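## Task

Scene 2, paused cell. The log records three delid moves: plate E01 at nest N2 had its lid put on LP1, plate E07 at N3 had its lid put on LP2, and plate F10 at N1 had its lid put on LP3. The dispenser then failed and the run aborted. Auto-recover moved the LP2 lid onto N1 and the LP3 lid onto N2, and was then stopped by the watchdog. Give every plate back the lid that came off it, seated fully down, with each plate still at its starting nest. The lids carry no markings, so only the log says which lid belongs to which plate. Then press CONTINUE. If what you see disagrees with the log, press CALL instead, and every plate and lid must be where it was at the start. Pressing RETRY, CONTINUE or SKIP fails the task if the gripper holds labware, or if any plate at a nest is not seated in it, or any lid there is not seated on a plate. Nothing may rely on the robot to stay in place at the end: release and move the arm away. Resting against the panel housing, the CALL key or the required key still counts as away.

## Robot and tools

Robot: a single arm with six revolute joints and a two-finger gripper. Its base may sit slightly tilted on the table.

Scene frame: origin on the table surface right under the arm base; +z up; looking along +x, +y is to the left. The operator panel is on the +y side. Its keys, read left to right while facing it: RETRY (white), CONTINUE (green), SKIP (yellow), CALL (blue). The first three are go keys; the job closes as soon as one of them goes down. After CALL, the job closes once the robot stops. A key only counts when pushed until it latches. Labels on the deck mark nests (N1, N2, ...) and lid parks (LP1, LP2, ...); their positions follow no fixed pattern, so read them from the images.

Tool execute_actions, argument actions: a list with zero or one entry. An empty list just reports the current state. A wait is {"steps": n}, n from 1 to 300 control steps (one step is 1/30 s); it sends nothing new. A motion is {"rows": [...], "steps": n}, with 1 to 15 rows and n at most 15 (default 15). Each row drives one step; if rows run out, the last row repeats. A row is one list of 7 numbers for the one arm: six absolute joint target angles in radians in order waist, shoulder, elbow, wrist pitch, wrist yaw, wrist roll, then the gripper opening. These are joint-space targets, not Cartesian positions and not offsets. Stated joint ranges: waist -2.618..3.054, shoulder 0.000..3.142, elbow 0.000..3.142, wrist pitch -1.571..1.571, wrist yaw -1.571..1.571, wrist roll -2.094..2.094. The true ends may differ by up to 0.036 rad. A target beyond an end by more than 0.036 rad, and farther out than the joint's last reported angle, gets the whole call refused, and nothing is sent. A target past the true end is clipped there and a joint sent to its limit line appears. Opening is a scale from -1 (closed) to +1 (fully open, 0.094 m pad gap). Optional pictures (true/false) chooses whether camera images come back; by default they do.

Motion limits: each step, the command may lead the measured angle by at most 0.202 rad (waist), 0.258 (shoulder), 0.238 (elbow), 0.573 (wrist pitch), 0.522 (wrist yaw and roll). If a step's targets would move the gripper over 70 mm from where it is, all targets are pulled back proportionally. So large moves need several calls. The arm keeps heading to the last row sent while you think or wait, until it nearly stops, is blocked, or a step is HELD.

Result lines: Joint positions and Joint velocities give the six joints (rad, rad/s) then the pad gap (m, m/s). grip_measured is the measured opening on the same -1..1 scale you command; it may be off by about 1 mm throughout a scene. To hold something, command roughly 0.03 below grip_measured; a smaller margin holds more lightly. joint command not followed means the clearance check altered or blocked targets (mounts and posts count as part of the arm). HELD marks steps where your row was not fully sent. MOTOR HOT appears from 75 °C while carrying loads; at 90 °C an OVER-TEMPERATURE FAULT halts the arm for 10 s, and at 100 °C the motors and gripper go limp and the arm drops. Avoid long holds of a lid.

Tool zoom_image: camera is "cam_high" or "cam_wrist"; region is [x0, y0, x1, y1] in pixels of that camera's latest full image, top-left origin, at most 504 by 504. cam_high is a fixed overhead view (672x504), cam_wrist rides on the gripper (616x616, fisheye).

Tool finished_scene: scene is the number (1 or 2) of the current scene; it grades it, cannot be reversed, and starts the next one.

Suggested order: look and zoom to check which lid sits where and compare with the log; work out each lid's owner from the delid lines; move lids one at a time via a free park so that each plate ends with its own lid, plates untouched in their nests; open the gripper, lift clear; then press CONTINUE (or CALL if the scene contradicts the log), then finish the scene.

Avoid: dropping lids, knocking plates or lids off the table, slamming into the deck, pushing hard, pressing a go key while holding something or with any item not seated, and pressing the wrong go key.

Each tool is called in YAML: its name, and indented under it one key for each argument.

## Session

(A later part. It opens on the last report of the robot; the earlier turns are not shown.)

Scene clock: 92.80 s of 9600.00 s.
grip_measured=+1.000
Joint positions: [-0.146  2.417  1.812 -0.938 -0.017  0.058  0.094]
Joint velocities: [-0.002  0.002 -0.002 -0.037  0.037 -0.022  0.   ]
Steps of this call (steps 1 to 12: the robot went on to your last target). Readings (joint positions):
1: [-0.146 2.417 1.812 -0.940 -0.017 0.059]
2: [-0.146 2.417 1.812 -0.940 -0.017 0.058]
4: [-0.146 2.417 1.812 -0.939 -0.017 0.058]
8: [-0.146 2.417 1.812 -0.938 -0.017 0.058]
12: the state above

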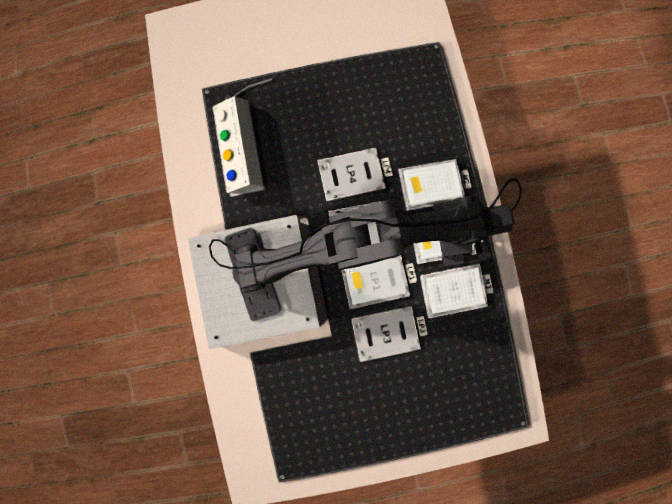

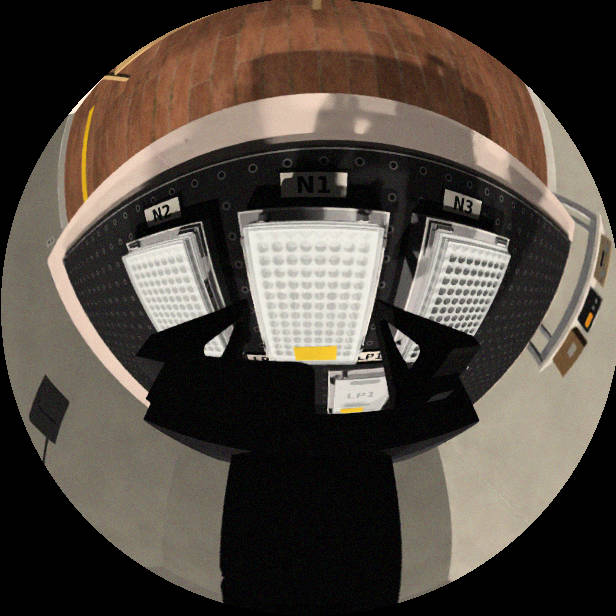

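execute_actions:
  actions:
    - {"rows": [[-0.146, 2.417, 1.793, -0.915, -0.017, 0.058, 1], [-0.146, 2.417, 1.791, -0.912, -0.017, 0.058, 1], [-0.146, 2.417, 1.789, -0.909, -0.017, 0.058, 1], [-0.146, 2.417, 1.787, -0.906, -0.017, 0.058, 1], [-0.146, 2.417, 1.785, -0.903, -0.017, 0.058, 1], [-0.146, 2.417, 1.783, -0.900, -0.017, 0.058, 1], [-0.146, 2.417, 1.781, -0.897, -0.017, 0.058, 1], [-0.146, 2.417, 1.779, -0.894, -0.017, 0.058, 1], [-0.146, 2.417, 1.777, -0.891, -0.017, 0.058, 1], [-0.146, 2.417, 1.775, -0.888, -0.017, 0.058, 1], [-0.146, 2.417, 1.774, -0.887, -0.017, 0.058, 1]], "steps": 15}
  pictures: false

execute_actions:
  actions:
    - {"steps": 12}

zoom_image:
  camera: "cam_wrist"
  region: [210, 160, 420, 370]

Scene clock: 101.93 s of 9600.00 s.
grip_measured=+1.000
Joint positions: [-0.146  2.417  1.783 -0.91  -0.017  0.058  0.094]
Joint velocities: [ 0.002 -0.012  0.002 -0.007 -0.007 -0.066  0.   ]
Steps of this call (steps 1 to 15: the robot went on to your last target; steps 16 to 90: nothing new was sent; then 5.63 s passed at rest; steps 91 to 105: all 15 steps of this action). Readings (joint positions):
91: [-0.146 2.417 1.810 -0.936 -0.017 0.058]
92: [-0.146 2.417 1.808 -0.935 -0.017 0.058]
94: [-0.146 2.417 1.802 -0.930 -0.017 0.058]
98: [-0.146 2.417 1.791 -0.923 -0.017 0.058]
105: the state above

Scene clock: 102.33 s of 9600.00 s.
grip_measured=+1.000
Joint positions: [-0.146  2.417  1.783 -0.905 -0.017  0.058  0.094]
Joint velocities: [-0.002 -0.007 -0.002 -0.007  0.095 -0.037  0.   ]
Steps of this call (steps 1 to 12: the robot went on to your last target). Readings (joint positions):
1: [-0.146 2.417 1.783 -0.909 -0.017 0.058]
2: [-0.146 2.417 1.783 -0.908 -0.017 0.058]
4: [-0.146 2.417 1.783 -0.907 -0.017 0.058]
8: [-0.146 2.417 1.783 -0.906 -0.017 0.058]
12: the state above

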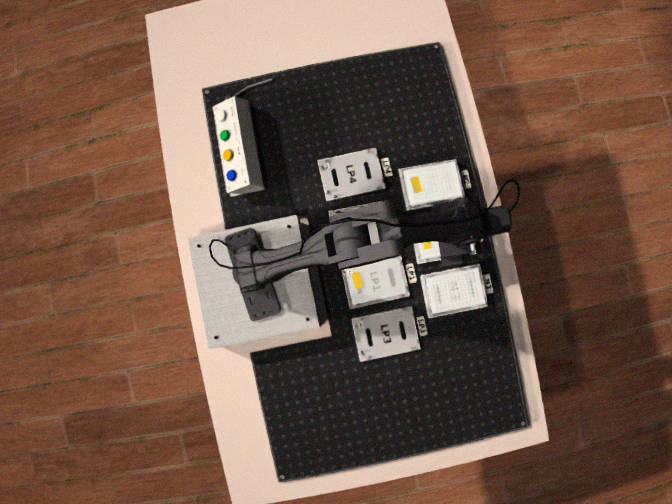

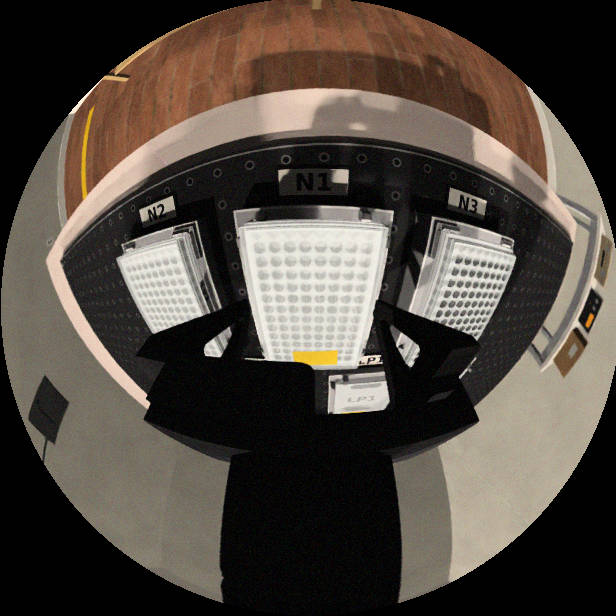

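Region (210, 160, 420, 370) of cam_wrist's 616x616 image, scaled by 2.400, with more detail than that image has.

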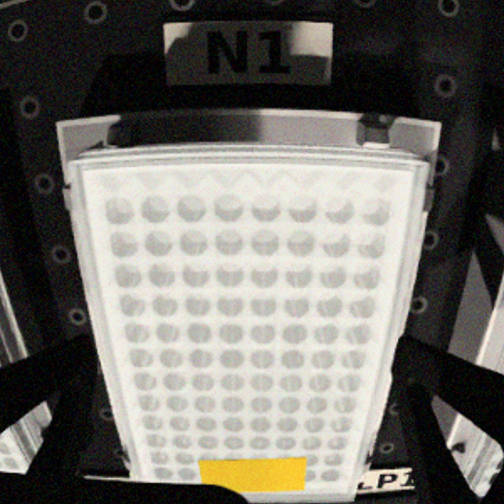

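execute_actions:
  actions:
    - {"rows": [[-0.146, 2.417, 1.783, -0.905, -0.017, 0.058, 0.95], [-0.146, 2.417, 1.783, -0.905, -0.017, 0.058, 0.9], [-0.146, 2.417, 1.783, -0.905, -0.017, 0.058, 0.86], [-0.146, 2.417, 1.783, -0.905, -0.017, 0.058, 0.83], [-0.146, 2.417, 1.783, -0.905, -0.017, 0.058, 0.81], [-0.146, 2.417, 1.783, -0.905, -0.017, 0.058, 0.79], [-0.146, 2.417, 1.783, -0.905, -0.017, 0.058, 0.775], [-0.146, 2.417, 1.783, -0.905, -0.017, 0.058, 0.76], [-0.146, 2.417, 1.783, -0.905, -0.017, 0.058, 0.745]], "steps": 15}
  pictures: false

execute_actions:
  actions:
    - {"steps": 10}

zoom_image:
  camera: "cam_wrist"
  region: [210, 160, 420, 370]

Scene clock: 107.17 s of 9600.00 s.
grip_measured=+0.781
Joint positions: [-0.146  2.417  1.783 -0.905 -0.017  0.058  0.084]
Joint velocities: [ 0.012 -0.017  0.012 -0.022 -0.037  0.022  0.001]
Steps of this call (steps 1 to 15: the robot went on to your last target; steps 16 to 90: nothing new was sent; then 1.33 s passed at rest; steps 91 to 105: all 15 steps of this action). Readings (joint positions):
91: [-0.146 2.417 1.783 -0.905 -0.017 0.058]
92: [-0.146 2.417 1.783 -0.905 -0.017 0.058]
94: [-0.146 2.417 1.783 -0.905 -0.017 0.058]
98: [-0.146 2.417 1.783 -0.905 -0.017 0.058]
105: the state above

Scene clock: 107.50 s of 9600.00 s.
grip_measured=+0.781
Joint positions: [-0.146  2.417  1.783 -0.905 -0.017  0.058  0.084]
Joint velocities: [-0.012  0.012  0.012  0.022  0.051 -0.051 -0.   ]
Steps of this call (steps 1 to 10: the robot went on to your last target). Readings (joint positions):
1: [-0.146 2.417 1.783 -0.905 -0.017 0.058]
2: [-0.146 2.417 1.783 -0.905 -0.017 0.058]
4: [-0.146 2.417 1.783 -0.905 -0.017 0.058]
8: [-0.146 2.417 1.783 -0.905 -0.017 0.058]
10: the state above

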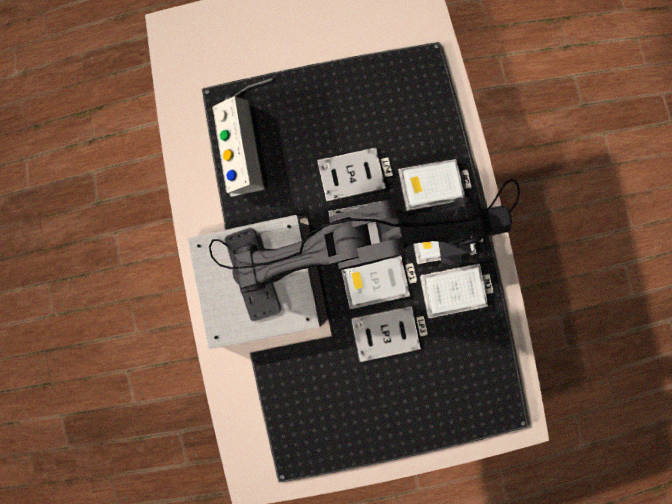

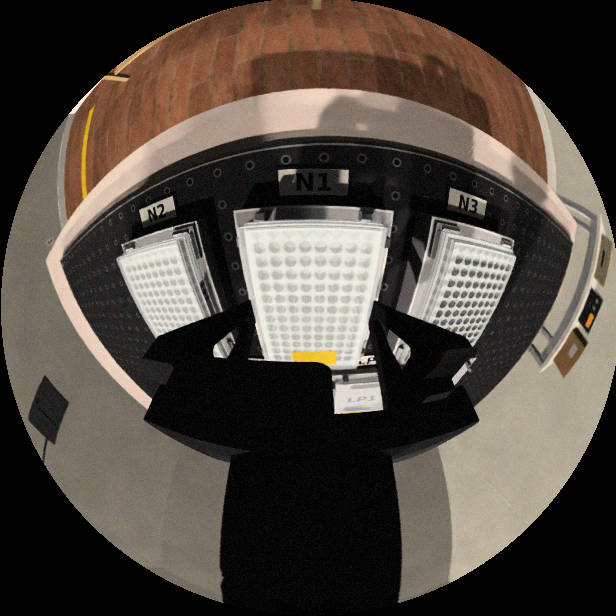

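Region (210, 160, 420, 370) of cam_wrist's 616x616 image, scaled by 2.400, with more detail than that image has.

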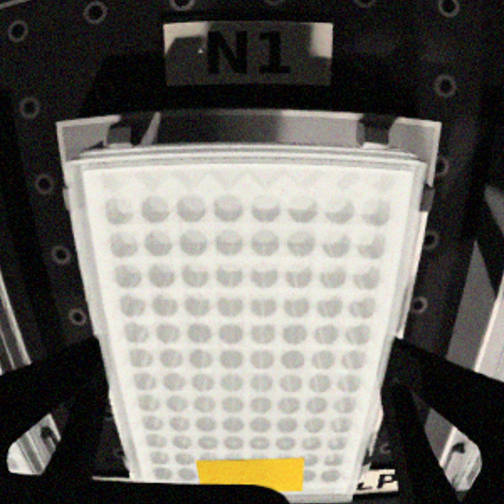

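execute_actions:
  actions:
    - {"rows": [[-0.146, 2.417, 1.806, -0.928, -0.017, 0.058, 0.745], [-0.146, 2.417, 1.811, -0.934, -0.017, 0.058, 0.745], [-0.146, 2.417, 1.817, -0.942, -0.017, 0.058, 0.745], [-0.146, 2.417, 1.824, -0.951, -0.017, 0.058, 0.745], [-0.146, 2.417, 1.832, -0.961, -0.017, 0.058, 0.745], [-0.146, 2.417, 1.840, -0.972, -0.017, 0.058, 0.745], [-0.146, 2.417, 1.848, -0.982, -0.017, 0.058, 0.745], [-0.146, 2.417, 1.856, -0.993, -0.017, 0.058, 0.745], [-0.146, 2.417, 1.864, -1.003, -0.017, 0.058, 0.745], [-0.146, 2.417, 1.872, -1.014, -0.017, 0.058, 0.745], [-0.146, 2.417, 1.880, -1.024, -0.017, 0.058, 0.745], [-0.146, 2.417, 1.888, -1.035, -0.017, 0.058, 0.745], [-0.146, 2.417, 1.896, -1.045, -0.017, 0.058, 0.745], [-0.146, 2.417, 1.905, -1.056, -0.017, 0.058, 0.745], [-0.146, 2.417, 1.913, -1.065, -0.017, 0.058, 0.745]], "steps": 15}
  pictures: false

execute_actions:
  actions:
    - {"steps": 10}

zoom_image:
  camera: "cam_wrist"
  region: [210, 160, 420, 370]

Scene clock: 118.23 s of 9600.00 s.
grip_measured=+0.781
Joint positions: [-0.146  2.417  1.872 -1.01  -0.017  0.058  0.084]
Joint velocities: [ 0.012 -0.002  0.227 -0.286 -0.007  0.154 -0.   ]
Steps of this call (steps 1 to 15: the robot went on to your last target; steps 16 to 90: nothing new was sent; then 7.23 s passed at rest; steps 91 to 105: all 15 steps of this action). Readings (joint positions):
91: [-0.146 2.417 1.783 -0.906 -0.017 0.058]
92: [-0.146 2.417 1.783 -0.907 -0.017 0.058]
94: [-0.146 2.417 1.786 -0.913 -0.017 0.058]
98: [-0.146 2.417 1.813 -0.945 -0.017 0.058]
105: the state above

Scene clock: 118.57 s of 9600.00 s.
grip_measured=+0.781
Joint positions: [-0.146  2.417  1.888 -1.047 -0.017  0.058  0.084]
Joint velocities: [-0.007  0.007 -0.002 -0.066 -0.037  0.037 -0.001]
Steps of this call (steps 1 to 10: the robot went on to your last target). Readings (joint positions):
1: [-0.146 2.417 1.878 -1.019 -0.017 0.058]
2: [-0.146 2.417 1.883 -1.024 -0.017 0.058]
4: [-0.146 2.417 1.888 -1.032 -0.017 0.058]
8: [-0.146 2.417 1.888 -1.044 -0.017 0.058]
10: the state above

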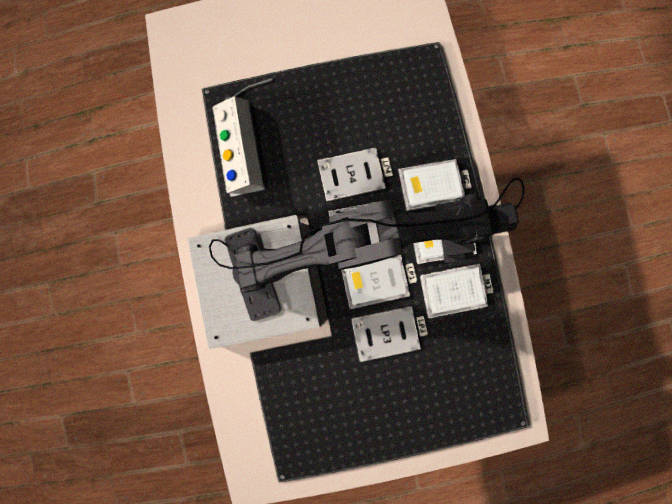

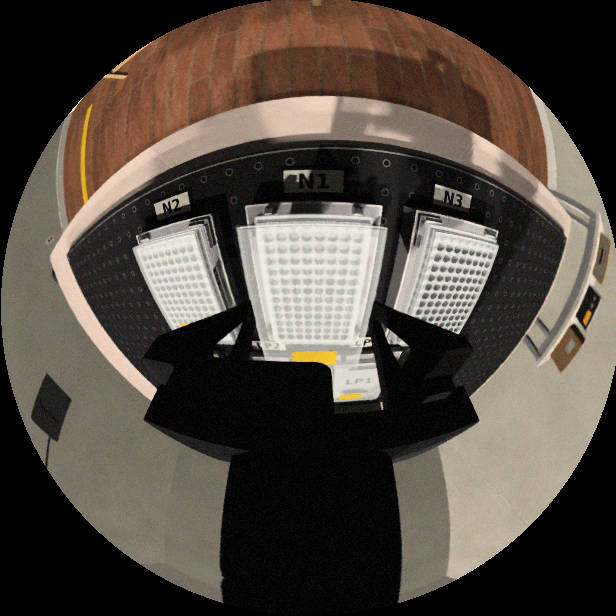

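Region (210, 160, 420, 370) of cam_wrist's 616x616 image, scaled by 2.400, with more detail than that image has.

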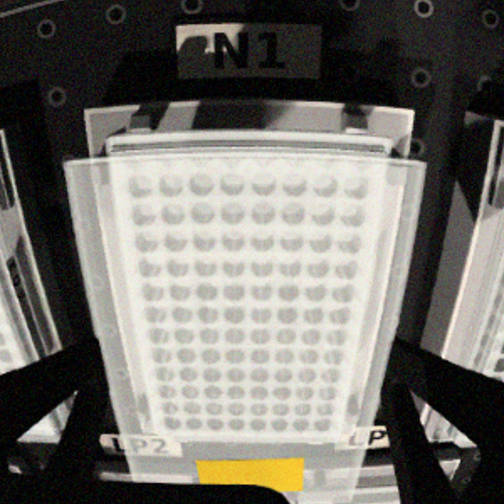

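execute_actions:
  actions:
    - {"rows": [[-0.149, 2.431, 1.914, -1.067, -0.017, 0.047, 0.745], [-0.153, 2.432, 1.917, -1.068, -0.017, 0.041, 0.745], [-0.159, 2.433, 1.919, -1.069, -0.017, 0.034, 0.745], [-0.166, 2.435, 1.923, -1.070, -0.017, 0.026, 0.745], [-0.175, 2.437, 1.927, -1.072, -0.017, 0.015, 0.745], [-0.185, 2.439, 1.932, -1.074, -0.017, 0.003, 0.745], [-0.195, 2.441, 1.937, -1.076, -0.017, -0.009, 0.745], [-0.206, 2.444, 1.943, -1.079, -0.017, -0.023, 0.745], [-0.218, 2.446, 1.949, -1.081, -0.017, -0.037, 0.745], [-0.229, 2.449, 1.954, -1.083, -0.017, -0.051, 0.745], [-0.241, 2.451, 1.960, -1.086, -0.017, -0.065, 0.745], [-0.254, 2.454, 1.966, -1.089, -0.017, -0.081, 0.745], [-0.267, 2.457, 1.973, -1.091, -0.017, -0.096, 0.745], [-0.278, 2.460, 1.978, -1.094, -0.017, -0.110, 0.745], [-0.290, 2.463, 1.984, -1.096, -0.017, -0.124, 0.745]], "steps": 15}
  pictures: false

execute_actions:
  actions:
    - {"rows": [[-0.301, 2.465, 1.990, -1.098, -0.017, -0.138, 0.745], [-0.312, 2.468, 1.995, -1.101, -0.017, -0.152, 0.745], [-0.325, 2.471, 2.002, -1.104, -0.017, -0.168, 0.745], [-0.338, 2.474, 2.008, -1.106, -0.017, -0.183, 0.745], [-0.350, 2.476, 2.014, -1.109, -0.017, -0.197, 0.745], [-0.361, 2.479, 2.020, -1.111, -0.017, -0.211, 0.745], [-0.373, 2.481, 2.025, -1.113, -0.017, -0.225, 0.745], [-0.384, 2.484, 2.031, -1.116, -0.017, -0.239, 0.745], [-0.394, 2.486, 2.036, -1.118, -0.017, -0.251, 0.745], [-0.404, 2.489, 2.041, -1.120, -0.017, -0.263, 0.745], [-0.413, 2.490, 2.045, -1.122, -0.017, -0.274, 0.745], [-0.420, 2.492, 2.049, -1.123, -0.017, -0.282, 0.745], [-0.426, 2.493, 2.051, -1.125, -0.017, -0.289, 0.745], [-0.430, 2.494, 2.054, -1.125, -0.017, -0.295, 0.745], [-0.433, 2.495, 2.055, -1.126, -0.017, -0.298, 0.745]], "steps": 15}
  pictures: false

execute_actions:
  actions:
    - {"steps": 15}

zoom_image:
  camera: "cam_wrist"
  region: [210, 160, 420, 370]

Scene clock: 134.60 s of 9600.00 s.
grip_measured=+0.781
Joint positions: [-0.261  2.454  1.945 -1.073 -0.017 -0.062  0.084]
Joint velocities: [-0.398  0.056  0.183 -0.066 -0.022 -0.374  0.001]
Steps of this call (steps 1 to 30: the robot went on to your last target; steps 31 to 90: nothing new was sent; then 12.53 s passed at rest; steps 91 to 105: all 15 steps of this action). Readings (joint positions):
91: [-0.146 2.417 1.888 -1.052 -0.017 0.058]
92: [-0.146 2.417 1.888 -1.052 -0.017 0.056]
94: [-0.147 2.418 1.889 -1.055 -0.017 0.049]
98: [-0.167 2.432 1.906 -1.060 -0.017 0.021]
105: the state above

Scene clock: 135.10 s of 9600.00 s.
grip_measured=+0.781
Joint positions: [-0.424  2.487  2.024 -1.104 -0.017 -0.256  0.084]
Joint velocities: [-0.183  0.032  0.051 -0.066  0.007 -0.198  0.001]
Steps of this call (steps 1 to 15: all 15 steps of this action). Readings (joint positions):
1: [-0.275 2.457 1.952 -1.075 -0.017 -0.075]
2: [-0.289 2.459 1.958 -1.077 -0.017 -0.089]
4: [-0.313 2.463 1.970 -1.082 -0.017 -0.117]
8: [-0.358 2.473 1.994 -1.091 -0.017 -0.174]
15: the state above

Scene clock: 135.60 s of 9600.00 s.
grip_measured=+0.781
Joint positions: [-0.436  2.489  2.027 -1.112 -0.016 -0.291  0.084]
Joint velocities: [-0.007  0.007  0.007 -0.007 -0.007  0.007 -0.002]
Steps of this call (steps 1 to 15: the robot went on to your last target). Readings (joint positions):
1: [-0.430 2.488 2.025 -1.105 -0.017 -0.263]
2: [-0.434 2.489 2.026 -1.107 -0.017 -0.269]
4: [-0.436 2.489 2.027 -1.109 -0.016 -0.277]
8: [-0.436 2.489 2.027 -1.111 -0.016 -0.286]
15: the state above

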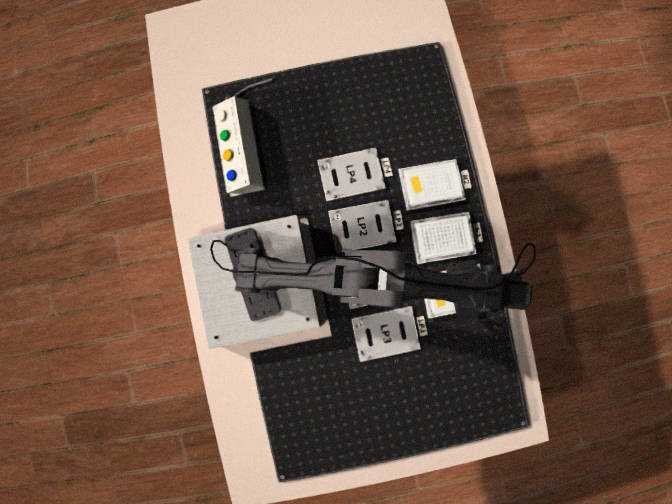

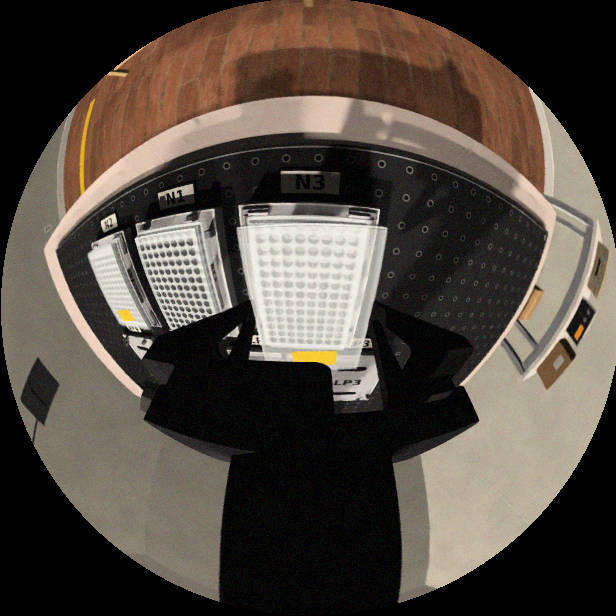

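Region (210, 160, 420, 370) of cam_wrist's 616x616 image, scaled by 2.400, with more detail than that image has.

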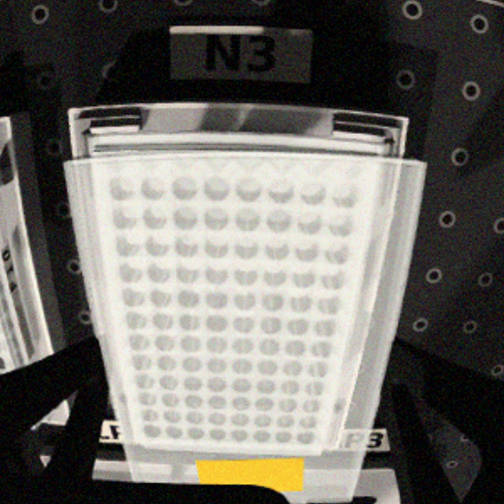

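execute_actions:
  actions:
    - {"rows": [[-0.4185, 2.489, 2.008, -1.09, -0.016, -0.275, 0.745], [-0.4185, 2.489, 2.005, -1.085, -0.016, -0.268, 0.745], [-0.4185, 2.489, 2.002, -1.08, -0.016, -0.26, 0.745], [-0.4185, 2.489, 1.999, -1.074, -0.016, -0.252, 0.745], [-0.4185, 2.489, 1.996, -1.068, -0.016, -0.244, 0.745], [-0.4185, 2.489, 1.993, -1.062, -0.016, -0.244, 0.745], [-0.4185, 2.489, 1.990, -1.056, -0.016, -0.244, 0.745], [-0.4185, 2.489, 1.987, -1.05, -0.016, -0.244, 0.745], [-0.4185, 2.489, 1.984, -1.044, -0.016, -0.244, 0.745], [-0.4185, 2.489, 1.981, -1.038, -0.016, -0.244, 0.745], [-0.4185, 2.489, 1.978, -1.032, -0.016, -0.244, 0.745], [-0.4185, 2.489, 1.975, -1.026, -0.016, -0.244, 0.745], [-0.4185, 2.489, 1.974, -1.026, -0.016, -0.244, 0.745]], "steps": 15}
  pictures: false

execute_actions:
  actions:
    - {"steps": 15}

zoom_image:
  camera: "cam_wrist"
  region: [210, 160, 420, 370]

Scene clock: 150.73 s of 9600.00 s.
grip_measured=+0.781
Joint positions: [-0.424  2.489  1.982 -1.056 -0.016 -0.252  0.084]
Joint velocities: [-0.002 -0.007 -0.037  0.095  0.007 -0.022  0.   ]
Steps of this call (steps 1 to 15: the robot went on to your last target; steps 16 to 90: nothing new was sent; then 11.63 s passed at rest; steps 91 to 105: all 15 steps of this action). Readings (joint positions):
91: [-0.435 2.489 2.025 -1.111 -0.016 -0.290]
92: [-0.434 2.489 2.023 -1.109 -0.016 -0.287]
94: [-0.431 2.489 2.015 -1.103 -0.016 -0.278]
98: [-0.425 2.489 1.999 -1.089 -0.016 -0.262]
105: the state above

Scene clock: 151.23 s of 9600.00 s.
grip_measured=+0.781
Joint positions: [-0.424  2.489  1.982 -1.044 -0.016 -0.25   0.084]
Joint velocities: [-0.012  0.017 -0.022 -0.022  0.007 -0.154  0.   ]
Steps of this call (steps 1 to 15: the robot went on to your last target). Readings (joint positions):
1: [-0.424 2.489 1.982 -1.054 -0.016 -0.252]
2: [-0.424 2.489 1.982 -1.052 -0.016 -0.251]
4: [-0.424 2.489 1.982 -1.049 -0.016 -0.251]
8: [-0.424 2.489 1.982 -1.045 -0.016 -0.250]
15: the state above

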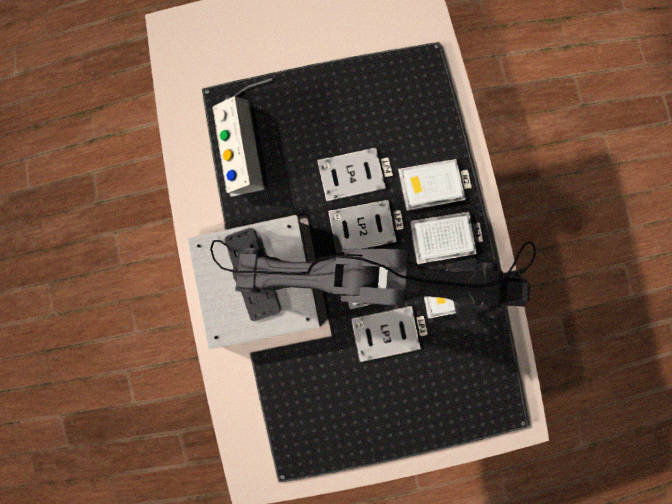

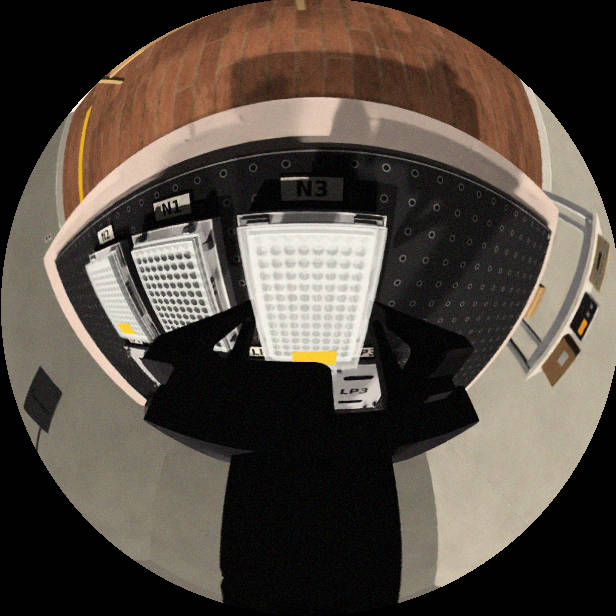

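Region (210, 160, 420, 370) of cam_wrist's 616x616 image, scaled by 2.400, with more detail than that image has.

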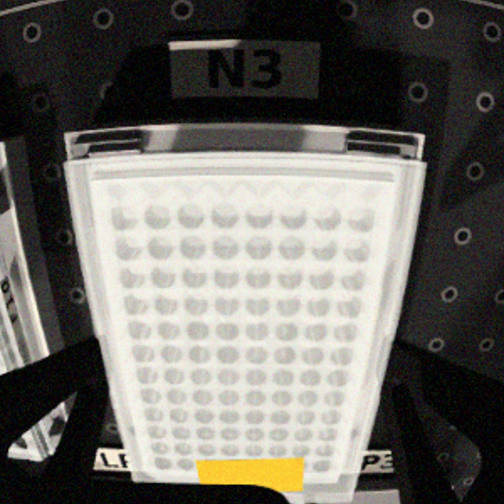

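execute_actions:
  actions:
    - {"rows": [[-0.424, 2.437, 1.982, -1.044, -0.016, -0.25, 0.745]], "steps": 15}
  pictures: false

Scene clock: 159.27 s of 9600.00 s.
grip_measured=+0.781
Joint positions: [-0.424  2.471  1.982 -1.044 -0.016 -0.25   0.084]
Joint velocities: [-0.002  0.012  0.007  0.066  0.022 -0.007  0.   ]
Steps of this call (steps 1 to 15: the robot went on to your last target; steps 16 to 90: nothing new was sent; then 4.53 s passed at rest; steps 91 to 105: all 15 steps of this action). Readings (joint positions):
91: [-0.424 2.488 1.982 -1.044 -0.016 -0.250]
92: [-0.424 2.487 1.982 -1.044 -0.016 -0.250]
94: [-0.424 2.482 1.982 -1.044 -0.016 -0.250]
98: [-0.424 2.472 1.982 -1.044 -0.016 -0.250]
105: the state above

execute_actions:
  actions:
    - {"rows": [[-0.424, 2.471, 1.963, -1.022, -0.016, -0.25, 0.745], [-0.424, 2.471, 1.960, -1.02, -0.016, -0.25, 0.745], [-0.424, 2.471, 1.957, -1.018, -0.016, -0.25, 0.745], [-0.424, 2.471, 1.954, -1.016, -0.016, -0.25, 0.745], [-0.424, 2.471, 1.951, -1.014, -0.016, -0.25, 0.745], [-0.424, 2.471, 1.948, -1.012, -0.016, -0.25, 0.745], [-0.424, 2.471, 1.945, -1.0105, -0.016, -0.25, 0.745], [-0.424, 2.471, 1.942, -1.0105, -0.016, -0.25, 0.745], [-0.424, 2.471, 1.9405, -1.0105, -0.016, -0.25, 0.745]], "steps": 15}
  pictures: false

execute_actions:
  actions:
    - {"steps": 10}

zoom_image:
  camera: "cam_wrist"
  region: [210, 160, 420, 370]

Scene clock: 165.10 s of 9600.00 s.
grip_measured=+0.781
Joint positions: [-0.424  2.471  1.947 -1.03  -0.016 -0.25   0.084]
Joint velocities: [-0.002 -0.027  0.007  0.007 -0.022  0.007 -0.   ]
Steps of this call (steps 1 to 15: the robot went on to your last target; steps 16 to 90: nothing new was sent; then 2.33 s passed at rest; steps 91 to 105: all 15 steps of this action). Readings (joint positions):
91: [-0.424 2.471 1.980 -1.042 -0.016 -0.250]
92: [-0.424 2.471 1.978 -1.040 -0.016 -0.250]
94: [-0.424 2.471 1.970 -1.037 -0.016 -0.250]
98: [-0.424 2.471 1.954 -1.033 -0.016 -0.250]
105: the state above

Scene clock: 165.43 s of 9600.00 s.
grip_measured=+0.781
Joint positions: [-0.424  2.471  1.947 -1.028 -0.016 -0.25   0.084]
Joint velocities: [-0.027  0.002 -0.017 -0.007  0.022  0.051  0.   ]
Steps of this call (steps 1 to 10: the robot went on to your last target). Readings (joint positions):
1: [-0.424 2.471 1.947 -1.030 -0.016 -0.250]
2: [-0.424 2.471 1.947 -1.029 -0.016 -0.250]
4: [-0.424 2.471 1.947 -1.029 -0.016 -0.250]
8: [-0.424 2.471 1.947 -1.028 -0.016 -0.250]
10: the state above

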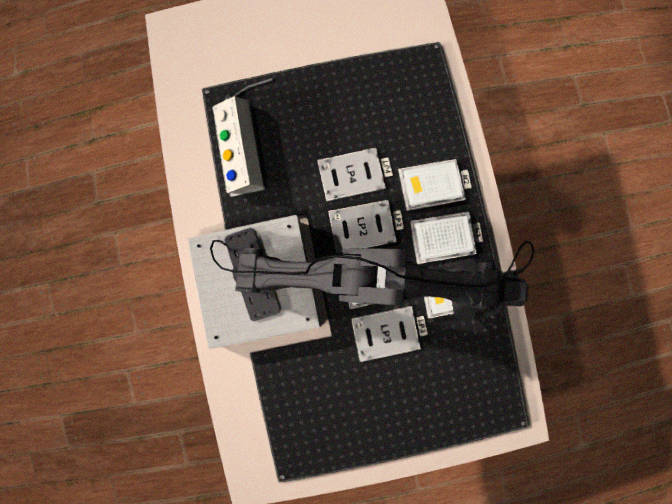

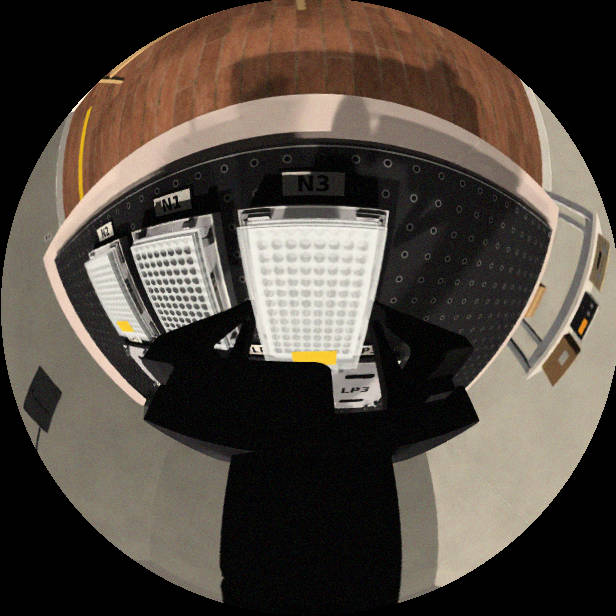

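Region (210, 160, 420, 370) of cam_wrist's 616x616 image, scaled by 2.400, with more detail than that image has.

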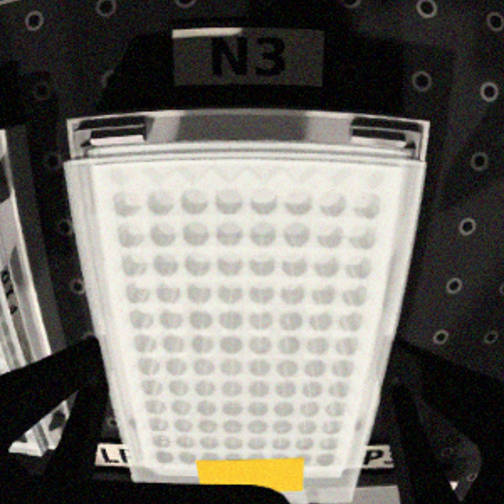

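execute_actions:
  actions:
    - {"rows": [[-0.424, 2.471, 1.928, -1.006, -0.016, -0.235, 0.745], [-0.424, 2.471, 1.926, -1.003, -0.016, -0.235, 0.745], [-0.424, 2.471, 1.924, -1.0, -0.016, -0.235, 0.745], [-0.424, 2.471, 1.922, -0.997, -0.016, -0.235, 0.745], [-0.424, 2.471, 1.920, -0.994, -0.016, -0.235, 0.745], [-0.424, 2.471, 1.918, -0.991, -0.016, -0.235, 0.745], [-0.424, 2.471, 1.916, -0.988, -0.016, -0.235, 0.745], [-0.424, 2.471, 1.914, -0.985, -0.016, -0.235, 0.745], [-0.424, 2.471, 1.912, -0.982, -0.016, -0.235, 0.745], [-0.424, 2.471, 1.910, -0.979, -0.016, -0.235, 0.745], [-0.424, 2.471, 1.908, -0.976, -0.016, -0.235, 0.745], [-0.424, 2.471, 1.906, -0.973, -0.016, -0.235, 0.745], [-0.424, 2.471, 1.904, -0.970, -0.016, -0.235, 0.745], [-0.424, 2.471, 1.904, -0.967, -0.016, -0.235, 0.745], [-0.424, 2.471, 1.904, -0.966, -0.016, -0.235, 0.745]], "steps": 15}
  pictures: false

execute_actions:
  actions:
    - {"steps": 12}

zoom_image:
  camera: "cam_wrist"
  region: [210, 160, 420, 370]

Scene clock: 171.27 s of 9600.00 s.
grip_measured=+0.781
Joint positions: [-0.424  2.471  1.914 -0.99  -0.016 -0.242  0.084]
Joint velocities: [-0.017 -0.007 -0.027 -0.066 -0.007 -0.095 -0.001]
Steps of this call (steps 1 to 15: the robot went on to your last target; steps 16 to 90: nothing new was sent; then 2.33 s passed at rest; steps 91 to 105: all 15 steps of this action). Readings (joint positions):
91: [-0.424 2.471 1.946 -1.027 -0.016 -0.249]
92: [-0.424 2.471 1.944 -1.025 -0.016 -0.247]
94: [-0.424 2.471 1.936 -1.021 -0.016 -0.245]
98: [-0.424 2.471 1.927 -1.009 -0.016 -0.243]
105: the state above

Scene clock: 171.67 s of 9600.00 s.
grip_measured=+0.781
Joint positions: [-0.424  2.471  1.913 -0.986 -0.016 -0.242  0.084]
Joint velocities: [-0.007 -0.017 -0.002  0.007  0.022 -0.051 -0.001]
Steps of this call (steps 1 to 12: the robot went on to your last target). Readings (joint positions):
1: [-0.424 2.471 1.913 -0.989 -0.016 -0.242]
2: [-0.424 2.471 1.913 -0.989 -0.016 -0.242]
4: [-0.424 2.471 1.913 -0.988 -0.016 -0.242]
8: [-0.424 2.471 1.913 -0.987 -0.016 -0.242]
12: the state above

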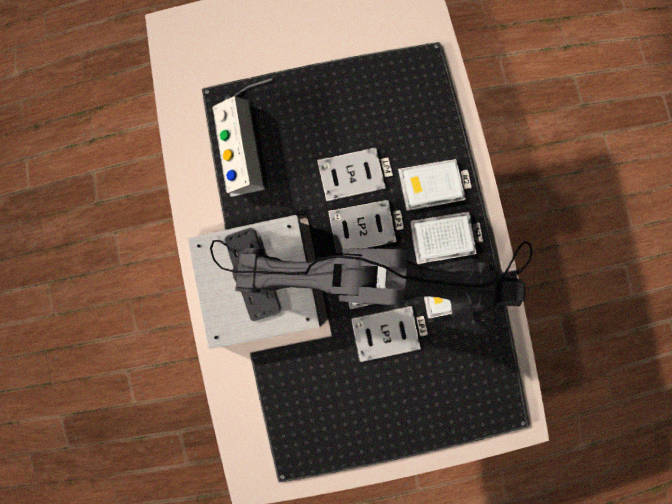

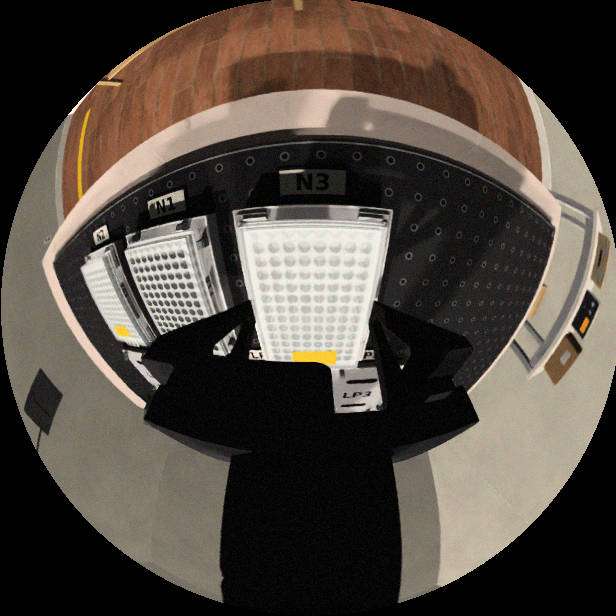

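Region (210, 160, 420, 370) of cam_wrist's 616x616 image, scaled by 2.400, with more detail than that image has.

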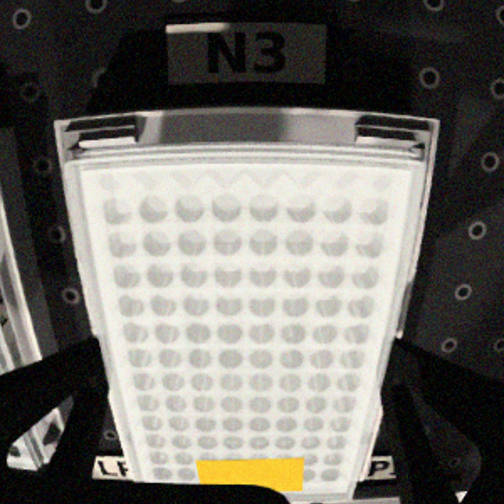

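execute_actions:
  actions:
    - {"rows": [[-0.424, 2.471, 1.913, -0.986, -0.016, -0.242, 0.79], [-0.424, 2.471, 1.913, -0.986, -0.016, -0.242, 0.82], [-0.424, 2.471, 1.913, -0.986, -0.016, -0.242, 0.86], [-0.424, 2.471, 1.913, -0.986, -0.016, -0.242, 0.92], [-0.424, 2.471, 1.913, -0.986, -0.016, -0.242, 1.0]], "steps": 15}

zoom_image:
  camera: "cam_wrist"
  region: [210, 160, 420, 370]

Scene clock: 174.70 s of 9600.00 s.
grip_measured=+1.000
Joint positions: [-0.424  2.471  1.913 -0.986 -0.016 -0.242  0.094]
Joint velocities: [-0.002  0.002 -0.007  0.022  0.066  0.051  0.   ]
Steps of this call (steps 1 to 15: the robot went on to your last target; steps 16 to 76: nothing new was sent; steps 77 to 91: all 15 steps of this action). Readings (joint positions):
77: [-0.424 2.471 1.913 -0.986 -0.016 -0.242]
78: [-0.424 2.471 1.913 -0.986 -0.016 -0.242]
80: [-0.424 2.471 1.913 -0.986 -0.016 -0.242]
84: [-0.424 2.471 1.913 -0.986 -0.016 -0.242]
91: the state above

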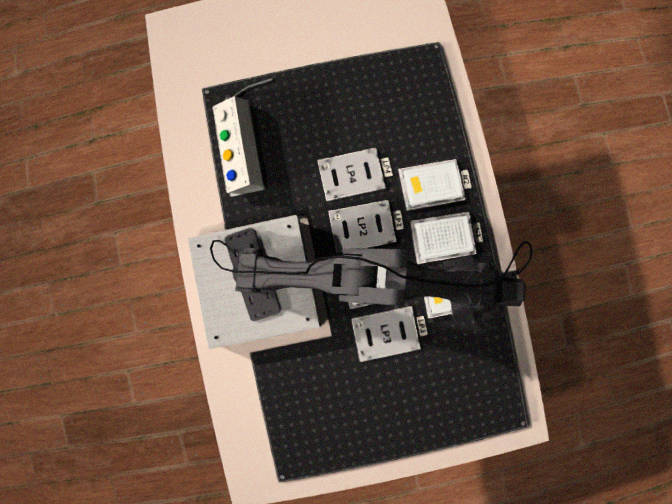

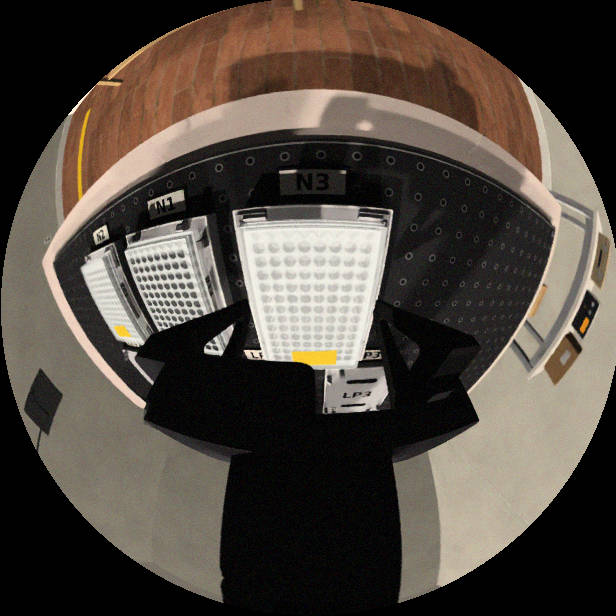

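Region (210, 160, 420, 370) of cam_wrist's 616x616 image, scaled by 2.400, with more detail than that image has.

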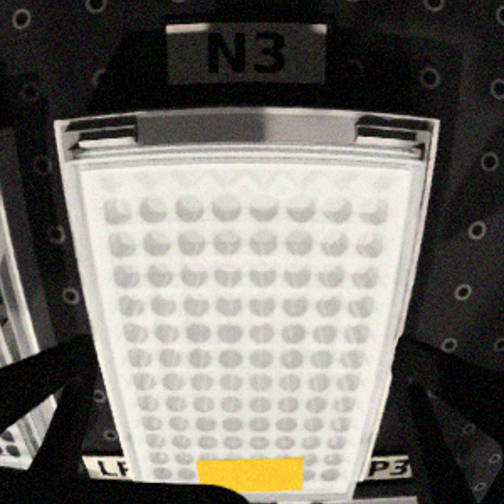

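execute_actions:
  actions:
    - {"rows": [[-0.424, 2.471, 1.936, -1.008, -0.016, -0.242, 1], [-0.424, 2.471, 1.942, -1.015, -0.016, -0.242, 1], [-0.424, 2.471, 1.949, -1.024, -0.016, -0.242, 1], [-0.424, 2.471, 1.957, -1.035, -0.016, -0.242, 1], [-0.424, 2.471, 1.966, -1.047, -0.016, -0.242, 1], [-0.424, 2.471, 1.976, -1.06, -0.016, -0.242, 1], [-0.424, 2.471, 1.986, -1.073, -0.016, -0.242, 1], [-0.424, 2.471, 1.996, -1.086, -0.016, -0.242, 1], [-0.424, 2.471, 2.006, -1.099, -0.016, -0.242, 1], [-0.424, 2.471, 2.016, -1.112, -0.016, -0.242, 1], [-0.424, 2.471, 2.026, -1.125, -0.016, -0.242, 1], [-0.424, 2.471, 2.036, -1.138, -0.016, -0.242, 1], [-0.424, 2.471, 2.046, -1.15, -0.016, -0.242, 1], [-0.424, 2.471, 2.055, -1.16, -0.016, -0.242, 1], [-0.424, 2.471, 2.063, -1.168, -0.016, -0.242, 1]], "steps": 15}
  pictures: false

execute_actions:
  actions:
    - {"rows": [[-0.423, 2.471, 2.063, -1.168, -0.016, -0.241, 1], [-0.420, 2.471, 2.063, -1.168, -0.016, -0.238, 1], [-0.416, 2.471, 2.063, -1.168, -0.016, -0.233, 1], [-0.409, 2.471, 2.063, -1.168, -0.016, -0.227, 1], [-0.400, 2.471, 2.063, -1.168, -0.016, -0.218, 1], [-0.390, 2.471, 2.063, -1.168, -0.016, -0.207, 1], [-0.378, 2.471, 2.063, -1.168, -0.016, -0.195, 1], [-0.364, 2.471, 2.063, -1.168, -0.016, -0.180, 1], [-0.348, 2.471, 2.063, -1.168, -0.016, -0.165, 1], [-0.333, 2.471, 2.063, -1.168, -0.016, -0.150, 1], [-0.318, 2.471, 2.063, -1.168, -0.016, -0.134, 1], [-0.303, 2.471, 2.063, -1.168, -0.016, -0.119, 1], [-0.288, 2.471, 2.063, -1.168, -0.016, -0.104, 1], [-0.273, 2.471, 2.063, -1.168, -0.016, -0.088, 1], [-0.258, 2.471, 2.063, -1.168, -0.016, -0.073, 1]], "steps": 15}
  pictures: false

execute_actions:
  actions:
    - {"rows": [[-0.243, 2.471, 2.063, -1.168, -0.016, -0.057, 1], [-0.228, 2.471, 2.063, -1.168, -0.016, -0.042, 1], [-0.212, 2.471, 2.063, -1.168, -0.016, -0.027, 1], [-0.197, 2.471, 2.063, -1.168, -0.016, -0.011, 1], [-0.182, 2.471, 2.063, -1.168, -0.016, 0.004, 1], [-0.167, 2.471, 2.063, -1.168, -0.016, 0.019, 1], [-0.152, 2.471, 2.063, -1.168, -0.016, 0.035, 1], [-0.137, 2.471, 2.063, -1.168, -0.016, 0.050, 1], [-0.122, 2.471, 2.063, -1.168, -0.016, 0.066, 1], [-0.107, 2.471, 2.063, -1.168, -0.016, 0.081, 1], [-0.092, 2.471, 2.063, -1.168, -0.016, 0.096, 1], [-0.077, 2.471, 2.063, -1.168, -0.016, 0.112, 1], [-0.061, 2.471, 2.063, -1.168, -0.016, 0.127, 1], [-0.046, 2.471, 2.063, -1.168, -0.016, 0.142, 1], [-0.031, 2.471, 2.063, -1.168, -0.016, 0.158, 1]], "steps": 15}
  pictures: false

execute_actions:
  actions:
    - {"rows": [[-0.016, 2.471, 2.063, -1.168, -0.016, 0.173, 1], [-0.001, 2.471, 2.063, -1.168, -0.016, 0.189, 1], [0.014, 2.471, 2.063, -1.168, -0.016, 0.204, 1], [0.029, 2.471, 2.063, -1.168, -0.016, 0.219, 1], [0.044, 2.471, 2.063, -1.168, -0.016, 0.235, 1], [0.059, 2.471, 2.063, -1.168, -0.016, 0.250, 1], [0.075, 2.471, 2.063, -1.168, -0.016, 0.265, 1], [0.089, 2.471, 2.063, -1.168, -0.016, 0.280, 1], [0.101, 2.471, 2.063, -1.168, -0.016, 0.292, 1], [0.111, 2.471, 2.063, -1.168, -0.016, 0.303, 1], [0.120, 2.471, 2.063, -1.168, -0.016, 0.312, 1], [0.127, 2.471, 2.063, -1.168, -0.016, 0.318, 1], [0.131, 2.471, 2.063, -1.168, -0.016, 0.323, 1], [0.134, 2.471, 2.063, -1.168, -0.016, 0.326, 1], [0.135, 2.471, 2.063, -1.168, -0.016, 0.327, 1]], "steps": 15}
  pictures: false

execute_actions:
  actions:
    - {"steps": 15}

zoom_image:
  camera: "cam_wrist"
  region: [210, 160, 420, 370]

Scene clock: 195.63 s of 9600.00 s.
grip_measured=+1.000
Joint positions: [-0.424  2.471  2.022 -1.109 -0.016 -0.242  0.094]
Joint velocities: [-0.002 -0.012  0.256 -0.33  -0.037  0.022  0.   ]
Steps of this call (steps 1 to 15: the robot went on to your last target; steps 16 to 90: nothing new was sent; then 17.43 s passed at rest; steps 91 to 105: all 15 steps of this action). Readings (joint positions):
91: [-0.424 2.471 1.913 -0.987 -0.016 -0.242]
92: [-0.424 2.471 1.913 -0.989 -0.016 -0.242]
94: [-0.424 2.471 1.917 -1.000 -0.016 -0.242]
98: [-0.424 2.471 1.949 -1.036 -0.016 -0.242]
105: the state above

Scene clock: 196.13 s of 9600.00 s.
grip_measured=+1.000
Joint positions: [-0.295  2.471  2.039 -1.152 -0.013 -0.136  0.094]
Joint velocities: [ 0.54  -0.007  0.002 -0.081 -0.037  0.432  0.   ]
Steps of this call (steps 1 to 15: all 15 steps of this action). Readings (joint positions):
1: [-0.424 2.471 2.029 -1.118 -0.016 -0.242]
2: [-0.424 2.471 2.035 -1.125 -0.016 -0.242]
4: [-0.424 2.471 2.039 -1.133 -0.016 -0.240]
8: [-0.407 2.471 2.039 -1.147 -0.014 -0.219]
15: the state above

Scene clock: 196.63 s of 9600.00 s.
grip_measured=+1.000
Joint positions: [-0.066  2.471  2.039 -1.153 -0.013  0.087  0.094]
Joint velocities: [ 0.413  0.002  0.007 -0.007  0.007  0.33   0.   ]
Steps of this call (steps 1 to 15: all 15 steps of this action). Readings (joint positions):
1: [-0.276 2.471 2.039 -1.152 -0.013 -0.122]
2: [-0.258 2.471 2.039 -1.152 -0.013 -0.108]
4: [-0.224 2.471 2.039 -1.152 -0.013 -0.079]
8: [-0.166 2.471 2.039 -1.153 -0.013 -0.019]
15: the state above

Scene clock: 197.13 s of 9600.00 s.
grip_measured=+1.000
Joint positions: [ 0.136  2.471  2.039 -1.154 -0.016  0.29   0.094]
Joint velocities: [ 0.149 -0.012 -0.012 -0.007 -0.037  0.198  0.   ]
Steps of this call (steps 1 to 15: all 15 steps of this action). Readings (joint positions):
1: [-0.051 2.471 2.039 -1.153 -0.013 0.103]
2: [-0.035 2.471 2.039 -1.153 -0.013 0.118]
4: [-0.004 2.471 2.039 -1.153 -0.013 0.149]
8: [0.057 2.471 2.039 -1.153 -0.013 0.210]
15: the state above

Scene clock: 197.63 s of 9600.00 s.
grip_measured=+1.000
Joint positions: [ 0.141  2.471  2.039 -1.155 -0.017  0.32   0.094]
Joint velocities: [-0.007 -0.002 -0.002 -0.007 -0.037  0.081  0.   ]
Steps of this call (steps 1 to 15: the robot went on to your last target). Readings (joint positions):
1: [0.140 2.471 2.039 -1.154 -0.016 0.296]
2: [0.141 2.471 2.039 -1.154 -0.017 0.301]
4: [0.141 2.471 2.039 -1.155 -0.017 0.308]
8: [0.141 2.471 2.039 -1.155 -0.017 0.316]
15: the state above

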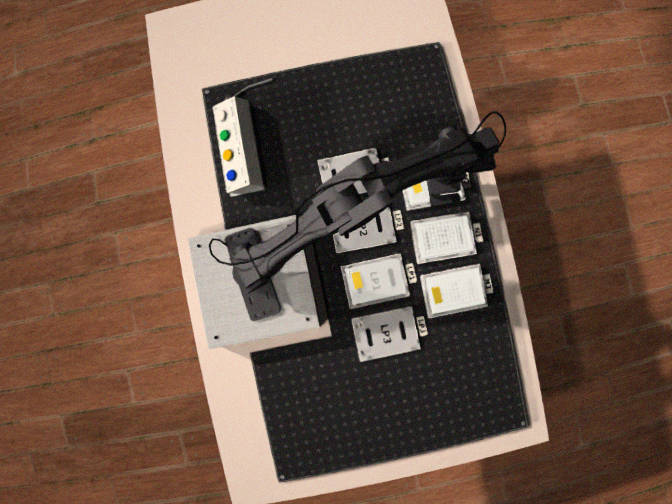

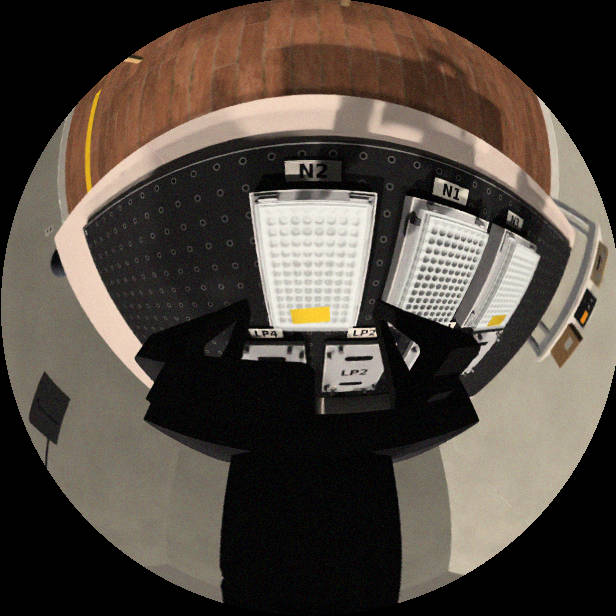

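Region (210, 160, 420, 370) of cam_wrist's 616x616 image, scaled by 2.400, with more detail than that image has.

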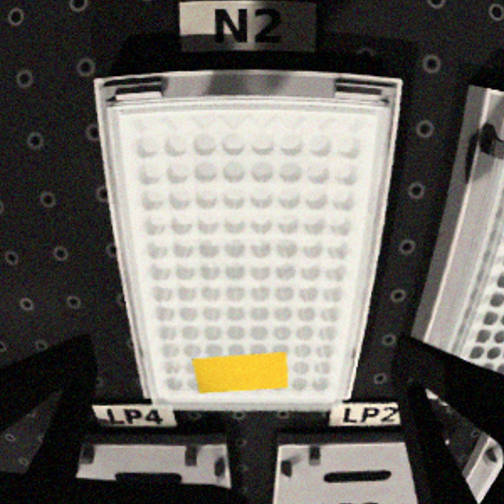

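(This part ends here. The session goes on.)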